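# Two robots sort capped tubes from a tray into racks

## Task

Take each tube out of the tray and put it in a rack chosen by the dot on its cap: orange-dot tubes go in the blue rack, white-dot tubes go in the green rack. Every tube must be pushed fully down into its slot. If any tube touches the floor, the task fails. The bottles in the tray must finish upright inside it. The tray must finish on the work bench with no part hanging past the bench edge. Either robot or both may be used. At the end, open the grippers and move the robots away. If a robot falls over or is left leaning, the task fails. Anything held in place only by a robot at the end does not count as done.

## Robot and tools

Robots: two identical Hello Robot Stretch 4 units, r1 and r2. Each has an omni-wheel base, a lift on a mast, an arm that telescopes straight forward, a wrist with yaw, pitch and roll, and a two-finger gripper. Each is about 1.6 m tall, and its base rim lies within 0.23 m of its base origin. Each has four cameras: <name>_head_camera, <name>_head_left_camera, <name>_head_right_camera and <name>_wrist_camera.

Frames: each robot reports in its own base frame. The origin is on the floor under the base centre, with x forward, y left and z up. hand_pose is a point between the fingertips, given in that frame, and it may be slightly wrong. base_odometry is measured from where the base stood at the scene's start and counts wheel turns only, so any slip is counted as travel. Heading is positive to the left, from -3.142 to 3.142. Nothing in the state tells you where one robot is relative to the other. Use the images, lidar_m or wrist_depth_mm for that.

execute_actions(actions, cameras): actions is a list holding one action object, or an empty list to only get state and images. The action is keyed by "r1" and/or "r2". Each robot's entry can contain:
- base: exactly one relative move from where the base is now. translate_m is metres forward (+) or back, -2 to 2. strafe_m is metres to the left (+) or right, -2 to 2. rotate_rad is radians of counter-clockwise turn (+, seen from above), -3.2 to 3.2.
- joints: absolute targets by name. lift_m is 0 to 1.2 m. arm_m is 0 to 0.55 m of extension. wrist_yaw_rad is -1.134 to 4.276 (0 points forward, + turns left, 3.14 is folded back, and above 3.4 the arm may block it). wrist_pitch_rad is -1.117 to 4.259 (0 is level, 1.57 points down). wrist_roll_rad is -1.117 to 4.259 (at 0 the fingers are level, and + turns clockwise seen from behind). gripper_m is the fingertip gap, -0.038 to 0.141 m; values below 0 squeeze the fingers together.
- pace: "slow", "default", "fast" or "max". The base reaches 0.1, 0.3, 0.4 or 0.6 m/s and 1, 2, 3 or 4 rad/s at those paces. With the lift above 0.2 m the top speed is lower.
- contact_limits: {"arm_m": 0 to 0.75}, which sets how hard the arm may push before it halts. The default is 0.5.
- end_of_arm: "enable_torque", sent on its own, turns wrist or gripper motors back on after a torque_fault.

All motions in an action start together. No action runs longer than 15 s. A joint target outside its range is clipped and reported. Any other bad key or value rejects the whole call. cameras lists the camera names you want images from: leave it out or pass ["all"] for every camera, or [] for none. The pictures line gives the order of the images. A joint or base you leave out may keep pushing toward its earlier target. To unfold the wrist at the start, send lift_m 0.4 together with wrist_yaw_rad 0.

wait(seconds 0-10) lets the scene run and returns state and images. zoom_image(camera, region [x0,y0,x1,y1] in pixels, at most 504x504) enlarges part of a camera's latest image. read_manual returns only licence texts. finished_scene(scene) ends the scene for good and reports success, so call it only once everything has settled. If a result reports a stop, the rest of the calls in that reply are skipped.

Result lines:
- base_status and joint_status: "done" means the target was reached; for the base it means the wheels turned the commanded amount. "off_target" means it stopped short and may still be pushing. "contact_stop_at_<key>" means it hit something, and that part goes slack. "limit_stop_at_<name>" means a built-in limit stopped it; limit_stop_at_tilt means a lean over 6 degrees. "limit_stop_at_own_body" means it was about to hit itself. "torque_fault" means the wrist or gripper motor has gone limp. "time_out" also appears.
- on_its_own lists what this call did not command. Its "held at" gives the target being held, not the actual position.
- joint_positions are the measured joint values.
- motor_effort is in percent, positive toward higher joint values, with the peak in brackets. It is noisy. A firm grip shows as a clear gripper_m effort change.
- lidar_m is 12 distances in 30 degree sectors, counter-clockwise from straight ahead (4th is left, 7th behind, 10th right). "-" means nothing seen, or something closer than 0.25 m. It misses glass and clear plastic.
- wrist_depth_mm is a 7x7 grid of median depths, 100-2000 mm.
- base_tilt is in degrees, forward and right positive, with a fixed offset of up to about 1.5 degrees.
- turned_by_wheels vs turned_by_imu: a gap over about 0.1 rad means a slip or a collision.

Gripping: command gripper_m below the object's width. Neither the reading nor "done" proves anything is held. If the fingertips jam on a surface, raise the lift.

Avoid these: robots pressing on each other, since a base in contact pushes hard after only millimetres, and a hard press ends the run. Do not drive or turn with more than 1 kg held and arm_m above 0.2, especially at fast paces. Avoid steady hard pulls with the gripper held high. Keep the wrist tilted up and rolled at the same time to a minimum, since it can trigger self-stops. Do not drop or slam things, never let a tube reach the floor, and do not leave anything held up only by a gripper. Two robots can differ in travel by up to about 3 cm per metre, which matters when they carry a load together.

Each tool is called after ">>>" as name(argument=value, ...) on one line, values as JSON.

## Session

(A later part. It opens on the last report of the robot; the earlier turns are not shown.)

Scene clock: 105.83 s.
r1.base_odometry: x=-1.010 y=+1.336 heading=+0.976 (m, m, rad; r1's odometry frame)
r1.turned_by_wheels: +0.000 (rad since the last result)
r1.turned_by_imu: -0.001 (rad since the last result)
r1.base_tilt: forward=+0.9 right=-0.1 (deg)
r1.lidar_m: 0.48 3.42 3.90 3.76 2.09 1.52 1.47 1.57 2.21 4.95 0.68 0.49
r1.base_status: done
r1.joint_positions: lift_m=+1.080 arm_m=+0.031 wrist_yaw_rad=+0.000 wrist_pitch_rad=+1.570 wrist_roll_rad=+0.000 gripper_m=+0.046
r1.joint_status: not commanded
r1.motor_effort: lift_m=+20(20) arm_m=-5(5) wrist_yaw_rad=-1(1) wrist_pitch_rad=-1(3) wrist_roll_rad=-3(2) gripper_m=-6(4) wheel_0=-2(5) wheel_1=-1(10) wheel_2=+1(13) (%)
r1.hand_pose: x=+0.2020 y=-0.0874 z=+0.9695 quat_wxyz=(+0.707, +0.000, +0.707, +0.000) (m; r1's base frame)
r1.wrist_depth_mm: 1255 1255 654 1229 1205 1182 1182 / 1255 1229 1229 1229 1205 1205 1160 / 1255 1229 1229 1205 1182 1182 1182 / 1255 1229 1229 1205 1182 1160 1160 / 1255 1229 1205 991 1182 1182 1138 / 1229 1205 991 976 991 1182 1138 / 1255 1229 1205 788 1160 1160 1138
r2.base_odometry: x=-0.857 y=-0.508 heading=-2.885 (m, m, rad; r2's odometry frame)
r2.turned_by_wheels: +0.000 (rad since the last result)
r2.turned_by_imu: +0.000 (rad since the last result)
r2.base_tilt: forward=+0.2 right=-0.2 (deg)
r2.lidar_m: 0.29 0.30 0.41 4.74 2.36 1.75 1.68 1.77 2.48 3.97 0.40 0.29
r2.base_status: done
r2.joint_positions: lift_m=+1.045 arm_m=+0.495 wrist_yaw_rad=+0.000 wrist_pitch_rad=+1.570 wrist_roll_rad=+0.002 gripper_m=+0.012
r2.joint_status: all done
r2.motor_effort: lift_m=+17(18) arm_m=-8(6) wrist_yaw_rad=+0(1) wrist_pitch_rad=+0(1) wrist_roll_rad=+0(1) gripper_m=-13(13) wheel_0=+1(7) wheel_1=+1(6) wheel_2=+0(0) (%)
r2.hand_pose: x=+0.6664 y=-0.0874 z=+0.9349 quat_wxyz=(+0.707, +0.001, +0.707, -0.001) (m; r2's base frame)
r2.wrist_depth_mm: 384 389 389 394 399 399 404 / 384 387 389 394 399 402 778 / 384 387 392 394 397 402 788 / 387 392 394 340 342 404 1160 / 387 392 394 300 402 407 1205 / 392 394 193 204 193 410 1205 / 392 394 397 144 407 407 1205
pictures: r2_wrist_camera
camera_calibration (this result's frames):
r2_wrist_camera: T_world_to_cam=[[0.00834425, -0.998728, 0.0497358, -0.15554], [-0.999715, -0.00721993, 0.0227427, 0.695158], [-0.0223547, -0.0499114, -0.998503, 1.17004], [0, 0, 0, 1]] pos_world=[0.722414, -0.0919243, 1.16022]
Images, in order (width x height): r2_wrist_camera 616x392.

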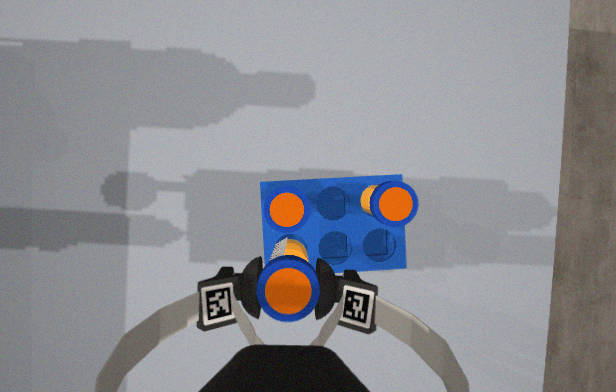

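>>> execute_actions(actions=[{"r2": {"base": {"strafe_m": -0.001}, "joints": {"arm_m": 0.491, "lift_m": 0.975}}}], cameras=["r2_wrist_camera"])

Scene clock: 108.47 s.
r1.base_odometry: x=-1.010 y=+1.336 heading=+0.976 (m, m, rad; r1's odometry frame)
r1.turned_by_wheels: +0.000 (rad since the last result)
r1.turned_by_imu: +0.000 (rad since the last result)
r1.base_tilt: forward=+1.1 right=-0.1 (deg)
r1.lidar_m: 0.49 3.40 3.87 3.74 2.07 1.52 1.48 1.56 2.20 4.97 0.69 0.51
r1.base_status: not commanded
r1.joint_positions: lift_m=+1.080 arm_m=+0.031 wrist_yaw_rad=+0.000 wrist_pitch_rad=+1.570 wrist_roll_rad=+0.000 gripper_m=+0.046
r1.joint_status: not commanded
r1.motor_effort: lift_m=+20(20) arm_m=-5(5) wrist_yaw_rad=-2(0) wrist_pitch_rad=-1(3) wrist_roll_rad=-3(3) gripper_m=-4(5) wheel_0=-2(2) wheel_1=-1(1) wheel_2=+1(1) (%)
r1.hand_pose: x=+0.2020 y=-0.0874 z=+0.9695 quat_wxyz=(+0.707, +0.000, +0.707, +0.000) (m; r1's base frame)
r1.wrist_depth_mm: 1229 1229 647 1205 1205 1182 1182 / 1255 1255 1229 1205 1182 1182 1160 / 1255 1255 1229 1205 1182 1182 1160 / 1255 1229 1229 1205 1182 1160 1160 / 1229 1229 1205 991 1205 1160 1160 / 1229 1229 991 976 218 1182 1160 / 1229 1229 1205 788 1160 1160 1138
r2.base_odometry: x=-0.858 y=-0.507 heading=-2.885 (m, m, rad; r2's odometry frame)
r2.turned_by_wheels: +0.000 (rad since the last result)
r2.turned_by_imu: +0.000 (rad since the last result)
r2.base_tilt: forward=+0.2 right=-0.2 (deg)
r2.lidar_m: 0.28 0.28 0.41 4.74 2.35 1.75 1.67 1.76 2.49 3.97 0.42 0.31
r2.base_status: done
r2.joint_positions: lift_m=+0.975 arm_m=+0.492 wrist_yaw_rad=+0.000 wrist_pitch_rad=+1.570 wrist_roll_rad=+0.002 gripper_m=+0.012
r2.joint_status: all done
r2.motor_effort: lift_m=+17(15) arm_m=-7(8) wrist_yaw_rad=+1(1) wrist_pitch_rad=+1(1) wrist_roll_rad=+1(1) gripper_m=-12(11) wheel_0=+0(4) wheel_1=+1(3) wheel_2=+0(0) (%)
r2.hand_pose: x=+0.6634 y=-0.0874 z=+0.8649 quat_wxyz=(+0.707, +0.001, +0.707, -0.001) (m; r2's base frame)
r2.wrist_depth_mm: 315 319 320 325 327 330 332 / 317 320 320 324 329 330 332 / 319 320 324 327 329 332 336 / 317 320 324 268 262 334 336 / 320 324 325 216 273 336 340 / 320 325 193 204 193 336 342 / 320 324 325 144 334 340 340
pictures: r2_wrist_camera
camera_calibration (this result's frames):
r2_wrist_camera: T_world_to_cam=[[0.00831776, -0.998728, 0.0497358, -0.152016], [-0.999715, -0.00719336, 0.0227439, 0.693759], [-0.0223572, -0.0499108, -0.998503, 1.10008], [0, 0, 0, 1]] pos_world=[0.719421, -0.0919258, 1.09022]
Images, in order (width x height): r2_wrist_camera 616x392.

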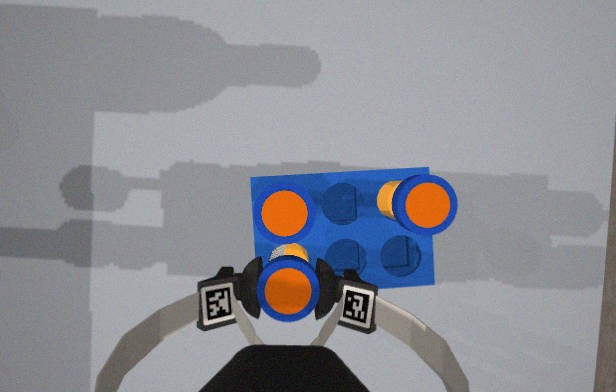

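The last tube is in its hole. I'll release it and move r2 clear.

>>> execute_actions(actions=[{"r2": {"joints": {"gripper_m": 0.056}}}], cameras=["r2_wrist_camera"])

Scene clock: 110.20 s.
r1.base_odometry: x=-1.010 y=+1.336 heading=+0.976 (m, m, rad; r1's odometry frame)
r1.turned_by_wheels: +0.000 (rad since the last result)
r1.turned_by_imu: +0.000 (rad since the last result)
r1.base_tilt: forward=+0.9 right=-0.1 (deg)
r1.lidar_m: 0.48 3.41 3.89 3.76 2.08 1.51 1.49 1.58 2.18 4.97 0.67 0.51
r1.base_status: not commanded
r1.joint_positions: lift_m=+1.080 arm_m=+0.031 wrist_yaw_rad=+0.000 wrist_pitch_rad=+1.570 wrist_roll_rad=+0.000 gripper_m=+0.046
r1.joint_status: not commanded
r1.motor_effort: lift_m=+20(20) arm_m=-5(5) wrist_yaw_rad=+0(2) wrist_pitch_rad=-1(0) wrist_roll_rad=-2(2) gripper_m=-3(4) wheel_0=-2(2) wheel_1=-1(1) wheel_2=+1(1) (%)
r1.hand_pose: x=+0.2020 y=-0.0874 z=+0.9695 quat_wxyz=(+0.707, +0.000, +0.707, +0.000) (m; r1's base frame)
r1.wrist_depth_mm: 1255 1229 647 1205 1205 1182 1160 / 1255 1255 1229 1229 1205 1182 1160 / 1255 1255 1229 1205 1182 1182 1182 / 1255 1229 1205 1205 1182 1205 1160 / 1229 1255 1229 976 1182 1160 1160 / 1255 1229 991 991 218 1160 1160 / 1229 1229 1205 798 1160 1160 1138
r2.base_odometry: x=-0.858 y=-0.507 heading=-2.885 (m, m, rad; r2's odometry frame)
r2.turned_by_wheels: +0.000 (rad since the last result)
r2.turned_by_imu: +0.000 (rad since the last result)
r2.base_tilt: forward=+0.2 right=-0.2 (deg)
r2.lidar_m: 0.27 0.30 0.41 4.75 2.35 1.75 1.67 1.76 2.49 3.98 0.42 0.30
r2.base_status: not commanded
r2.joint_positions: lift_m=+0.975 arm_m=+0.492 wrist_yaw_rad=+0.000 wrist_pitch_rad=+1.570 wrist_roll_rad=+0.002 gripper_m=+0.056
r2.joint_status: all done
r2.motor_effort: lift_m=+16(17) arm_m=-7(8) wrist_yaw_rad=+1(2) wrist_pitch_rad=+0(1) wrist_roll_rad=+1(1) gripper_m=-4(6) wheel_0=+0(0) wheel_1=+1(1) wheel_2=+0(0) (%)
r2.hand_pose: x=+0.6634 y=-0.0874 z=+0.8649 quat_wxyz=(+0.707, +0.001, +0.707, -0.001) (m; r2's base frame)
r2.wrist_depth_mm: 317 320 322 325 327 330 332 / 317 319 320 327 327 330 334 / 315 322 322 327 329 334 336 / 319 322 325 268 263 334 336 / 320 322 324 220 273 334 340 / 322 324 195 216 202 340 340 / 324 325 329 137 334 336 343
pictures: r2_wrist_camera
camera_calibration (this result's frames):
r2_wrist_camera: T_world_to_cam=[[0.00831799, -0.998728, 0.0497358, -0.152016], [-0.999715, -0.00719359, 0.022744, 0.693756], [-0.0223573, -0.0499108, -0.998503, 1.10008], [0, 0, 0, 1]] pos_world=[0.719417, -0.0919258, 1.09022]
Images, in order (width x height): r2_wrist_camera 616x392.

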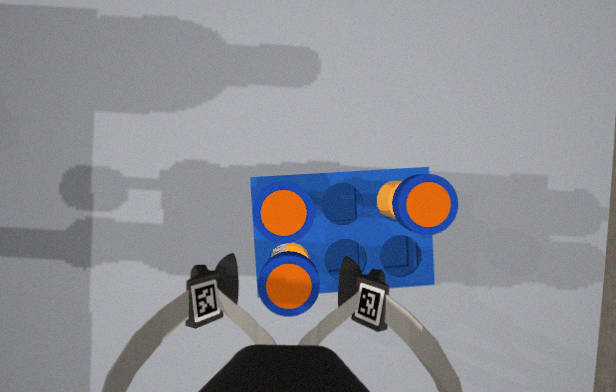

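>>> execute_actions(actions=[{"r2": {"base": {"translate_m": -0.2}, "joints": {"arm_m": 0.03, "lift_m": 1.06}, "pace": "max"}}], cameras=["r1_head_camera", "r2_head_camera", "r1_head_right_camera"])

Scene clock: 112.50 s.
r1.base_odometry: x=-1.010 y=+1.336 heading=+0.976 (m, m, rad; r1's odometry frame)
r1.turned_by_wheels: +0.000 (rad since the last result)
r1.turned_by_imu: +0.000 (rad since the last result)
r1.base_tilt: forward=+0.9 right=-0.2 (deg)
r1.lidar_m: 0.48 3.43 3.88 3.77 2.08 1.51 1.46 1.57 2.21 4.97 0.71 0.50
r1.base_status: not commanded
r1.joint_positions: lift_m=+1.080 arm_m=+0.031 wrist_yaw_rad=+0.000 wrist_pitch_rad=+1.570 wrist_roll_rad=+0.000 gripper_m=+0.046
r1.joint_status: not commanded
r1.motor_effort: lift_m=+21(20) arm_m=-5(5) wrist_yaw_rad=+1(1) wrist_pitch_rad=-1(1) wrist_roll_rad=-3(3) gripper_m=-6(5) wheel_0=-2(2) wheel_1=-1(1) wheel_2=+1(1) (%)
r1.hand_pose: x=+0.2020 y=-0.0874 z=+0.9695 quat_wxyz=(+0.707, +0.000, +0.707, +0.000) (m; r1's base frame)
r1.wrist_depth_mm: 1281 1255 654 1229 1205 1182 1182 / 1255 1255 1229 1229 1205 1205 1182 / 1281 1255 1255 1229 1182 1182 1182 / 1255 1229 1229 1229 1182 1182 1160 / 1255 1255 1229 991 1205 1182 1160 / 1255 1229 991 976 218 1160 1160 / 1229 1205 1205 788 1160 1160 1160
r2.base_odometry: x=-0.664 y=-0.456 heading=-2.885 (m, m, rad; r2's odometry frame)
r2.turned_by_wheels: +0.000 (rad since the last result)
r2.turned_by_imu: +0.001 (rad since the last result)
r2.base_tilt: forward=+0.2 right=-0.1 (deg)
r2.lidar_m: 0.48 0.51 0.71 4.76 2.09 1.53 1.47 1.56 2.21 3.99 4.18 0.51
r2.base_status: done
r2.joint_positions: lift_m=+1.060 arm_m=+0.031 wrist_yaw_rad=+0.000 wrist_pitch_rad=+1.570 wrist_roll_rad=+0.002 gripper_m=+0.056
r2.joint_status: all done
r2.motor_effort: lift_m=+21(28) arm_m=-7(9) wrist_yaw_rad=+2(1) wrist_pitch_rad=-1(1) wrist_roll_rad=+1(1) gripper_m=-4(3) wheel_0=-1(4) wheel_1=-1(12) wheel_2=+0(11) (%)
r2.hand_pose: x=+0.2023 y=-0.0874 z=+0.9496 quat_wxyz=(+0.707, +0.001, +0.707, -0.001) (m; r2's base frame)
r2.wrist_depth_mm: 1118 1138 1138 1138 1160 1182 1182 / 1118 1138 1160 1160 1160 1205 1182 / 1118 1160 1160 1160 1160 1182 1205 / 1118 1138 1138 1182 1182 1182 1205 / 1138 1160 946 960 1205 1182 1205 / 1138 1138 195 960 202 1205 1182 / 1160 1160 1160 138 1182 1205 1229
pictures: r1_head_camera, r1_head_right_camera, r2_head_camera
Images, in order (width x height): r1_head_camera 420x560, r1_head_right_camera 420x672, r2_head_camera 420x560.

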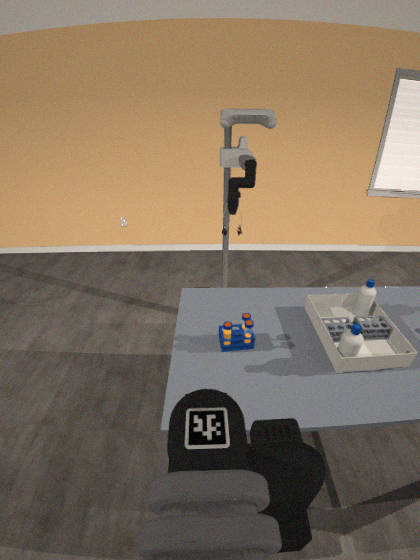

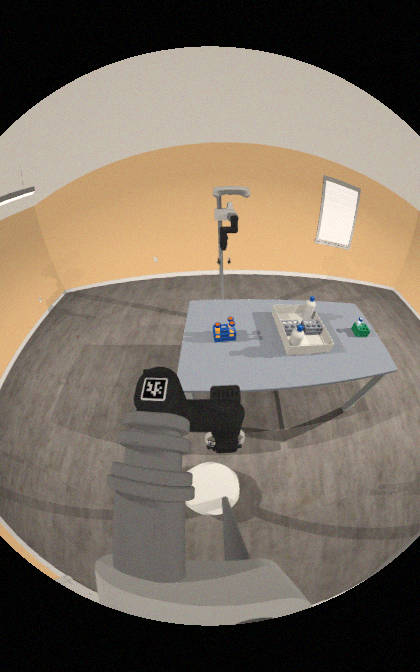

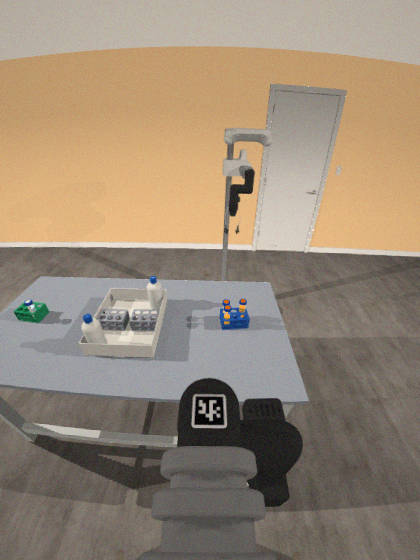

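>>> execute_actions(actions=[])

Scene clock: 113.10 s.
r1.base_odometry: x=-1.010 y=+1.336 heading=+0.976 (m, m, rad; r1's odometry frame)
r1.turned_by_wheels: +0.000 (rad since the last result)
r1.turned_by_imu: +0.000 (rad since the last result)
r1.base_tilt: forward=+1.0 right=+0.0 (deg)
r1.lidar_m: 0.48 3.43 3.89 3.77 2.06 1.53 1.48 1.57 2.19 4.96 0.70 0.49
r1.base_status: not commanded
r1.joint_positions: lift_m=+1.080 arm_m=+0.031 wrist_yaw_rad=+0.000 wrist_pitch_rad=+1.570 wrist_roll_rad=+0.000 gripper_m=+0.046
r1.joint_status: not commanded
r1.motor_effort: lift_m=+21(20) arm_m=-5(5) wrist_yaw_rad=+0(1) wrist_pitch_rad=-1(1) wrist_roll_rad=-3(3) gripper_m=+1(5) wheel_0=-2(2) wheel_1=-1(1) wheel_2=+1(1) (%)
r1.hand_pose: x=+0.2020 y=-0.0874 z=+0.9695 quat_wxyz=(+0.707, +0.000, +0.707, +0.000) (m; r1's base frame)
r1.wrist_depth_mm: 1255 1255 654 1229 1205 1182 1182 / 1255 1255 1229 1205 1205 1205 1160 / 1255 1255 1205 1205 1205 1182 1182 / 1255 1229 1229 1205 1205 1160 1160 / 1229 1255 1229 991 1182 1160 1182 / 1255 1229 991 976 218 1160 1160 / 1255 1229 1229 798 1182 1160 1138
r2.base_odometry: x=-0.664 y=-0.456 heading=-2.885 (m, m, rad; r2's odometry frame)
r2.turned_by_wheels: +0.000 (rad since the last result)
r2.turned_by_imu: +0.000 (rad since the last result)
r2.base_tilt: forward=+0.2 right=-0.2 (deg)
r2.lidar_m: 0.47 0.52 0.68 4.75 2.09 1.55 1.45 1.58 2.20 3.96 4.17 0.52
r2.base_status: done
r2.joint_positions: lift_m=+1.060 arm_m=+0.031 wrist_yaw_rad=+0.000 wrist_pitch_rad=+1.570 wrist_roll_rad=+0.002 gripper_m=+0.056
r2.joint_status: all done
r2.motor_effort: lift_m=+21(28) arm_m=-7(9) wrist_yaw_rad=+2(1) wrist_pitch_rad=-2(1) wrist_roll_rad=+0(1) gripper_m=-3(3) wheel_0=-1(4) wheel_1=-1(12) wheel_2=+0(11) (%)
r2.hand_pose: x=+0.2023 y=-0.0874 z=+0.9496 quat_wxyz=(+0.707, +0.001, +0.707, -0.001) (m; r2's base frame)
r2.wrist_depth_mm: 1118 1138 1160 1160 1160 1182 1182 / 1118 1138 1138 1160 1182 1182 1205 / 1118 1138 1160 1182 1182 1182 1205 / 1160 1160 1160 1160 1160 1182 1205 / 1160 1160 960 960 1182 1205 1205 / 1118 1138 195 960 202 1182 1205 / 1160 1160 1160 137 1205 1205 1205
pictures: r1_head_camera, r1_head_left_camera, r1_head_right_camera, r1_wrist_camera, r2_head_camera, r2_head_left_camera, r2_head_right_camera, r2_wrist_camera
camera_calibration (this result's frames):
r1_wrist_camera: T_world_to_cam=[[0.0448994, -0.998768, -0.0211082, -0.0739445], [-0.998258, -0.044047, -0.0392455, 0.302154], [0.0382674, 0.0228335, -0.999007, 1.18523], [0, 0, 0, 1]] pos_world=[0.259592, -0.0876074, 1.19435]
r2_wrist_camera: T_world_to_cam=[[0.0080606, -0.99873, 0.0497332, -0.152337], [-0.99971, -0.0069206, 0.0230521, 0.230546], [-0.0226786, -0.0499046, -0.998496, 1.17437], [0, 0, 0, 1]] pos_world=[0.25834, -0.0919411, 1.17487]
Images, in order (width x height): r1_head_camera 420x560, r1_head_left_camera 420x672, r1_head_right_camera 420x672, r1_wrist_camera 616x392, r2_head_camera 420x560, r2_head_left_camera 420x672, r2_head_right_camera 420x672, r2_wrist_camera 616x392.

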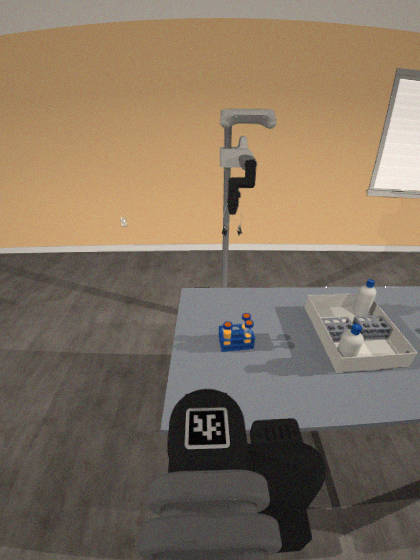

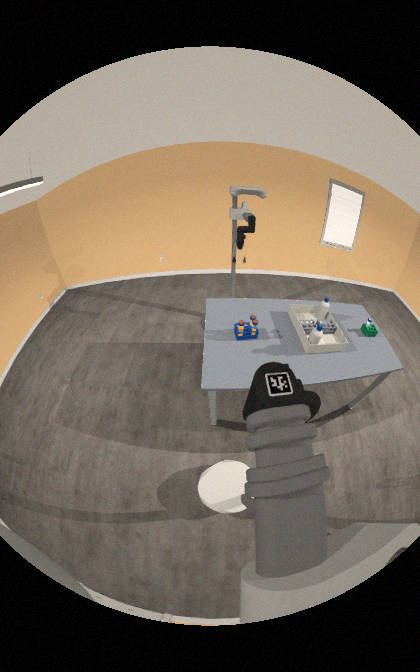

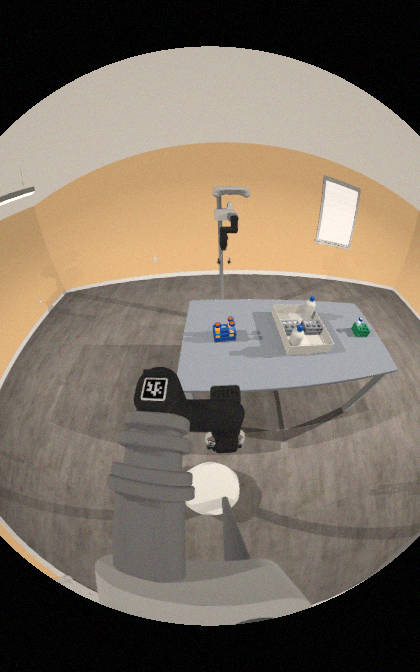

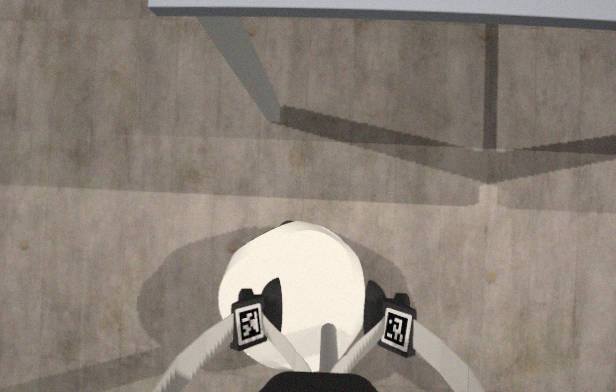

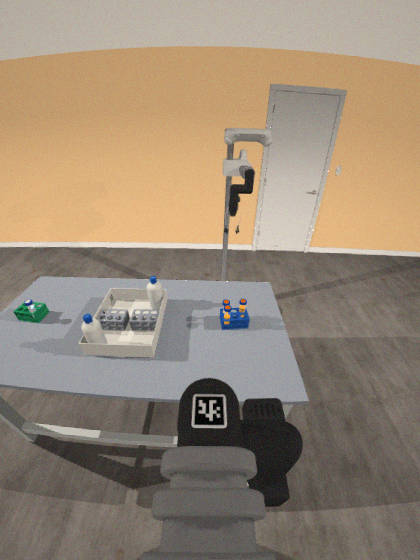

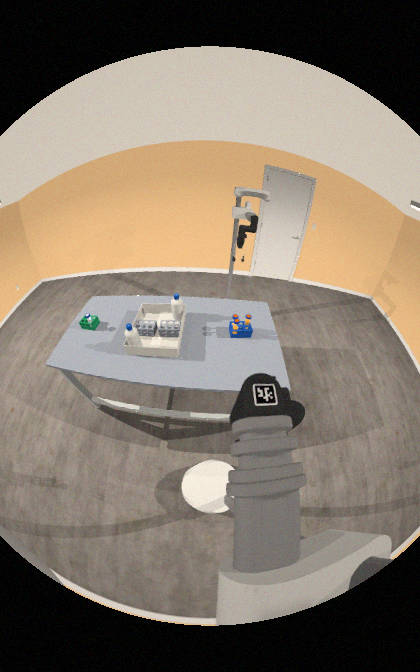

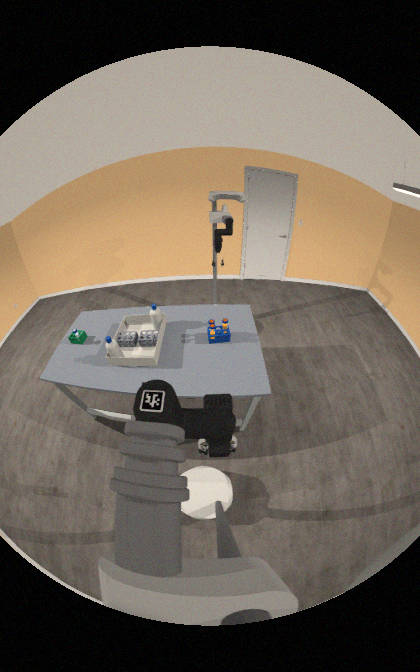

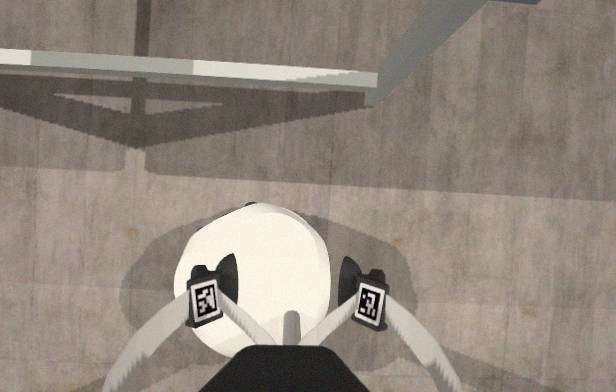

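>>> zoom_image(camera="r2_head_camera", region=[0, 260, 300, 380])

>>> zoom_image(camera="r1_head_camera", region=[180, 270, 420, 390])

Region (0, 260, 300, 380) of r2_head_camera's 420x560 image, scaled by 1.680, with more detail than that image has; it fills the top 202 rows of this view, and the rest is white.

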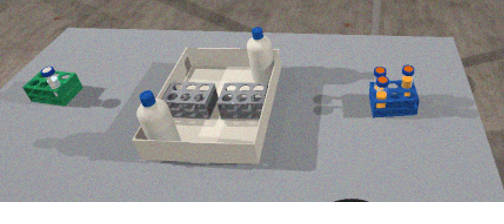

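Region (180, 270, 420, 390) of r1_head_camera's 420x560 image, scaled by 2.100, with more detail than that image has.

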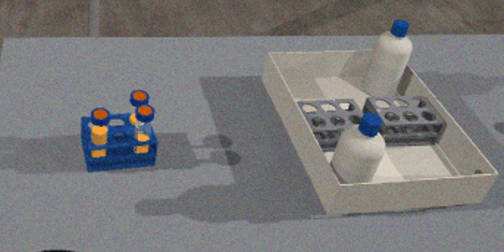

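Everything is in place: three orange tubes in the blue rack, the white tube in the green rack, bottles standing, tray on the bench and both robots clear.

>>> finished_scene(scene=2)

The scene is finished: the task was done.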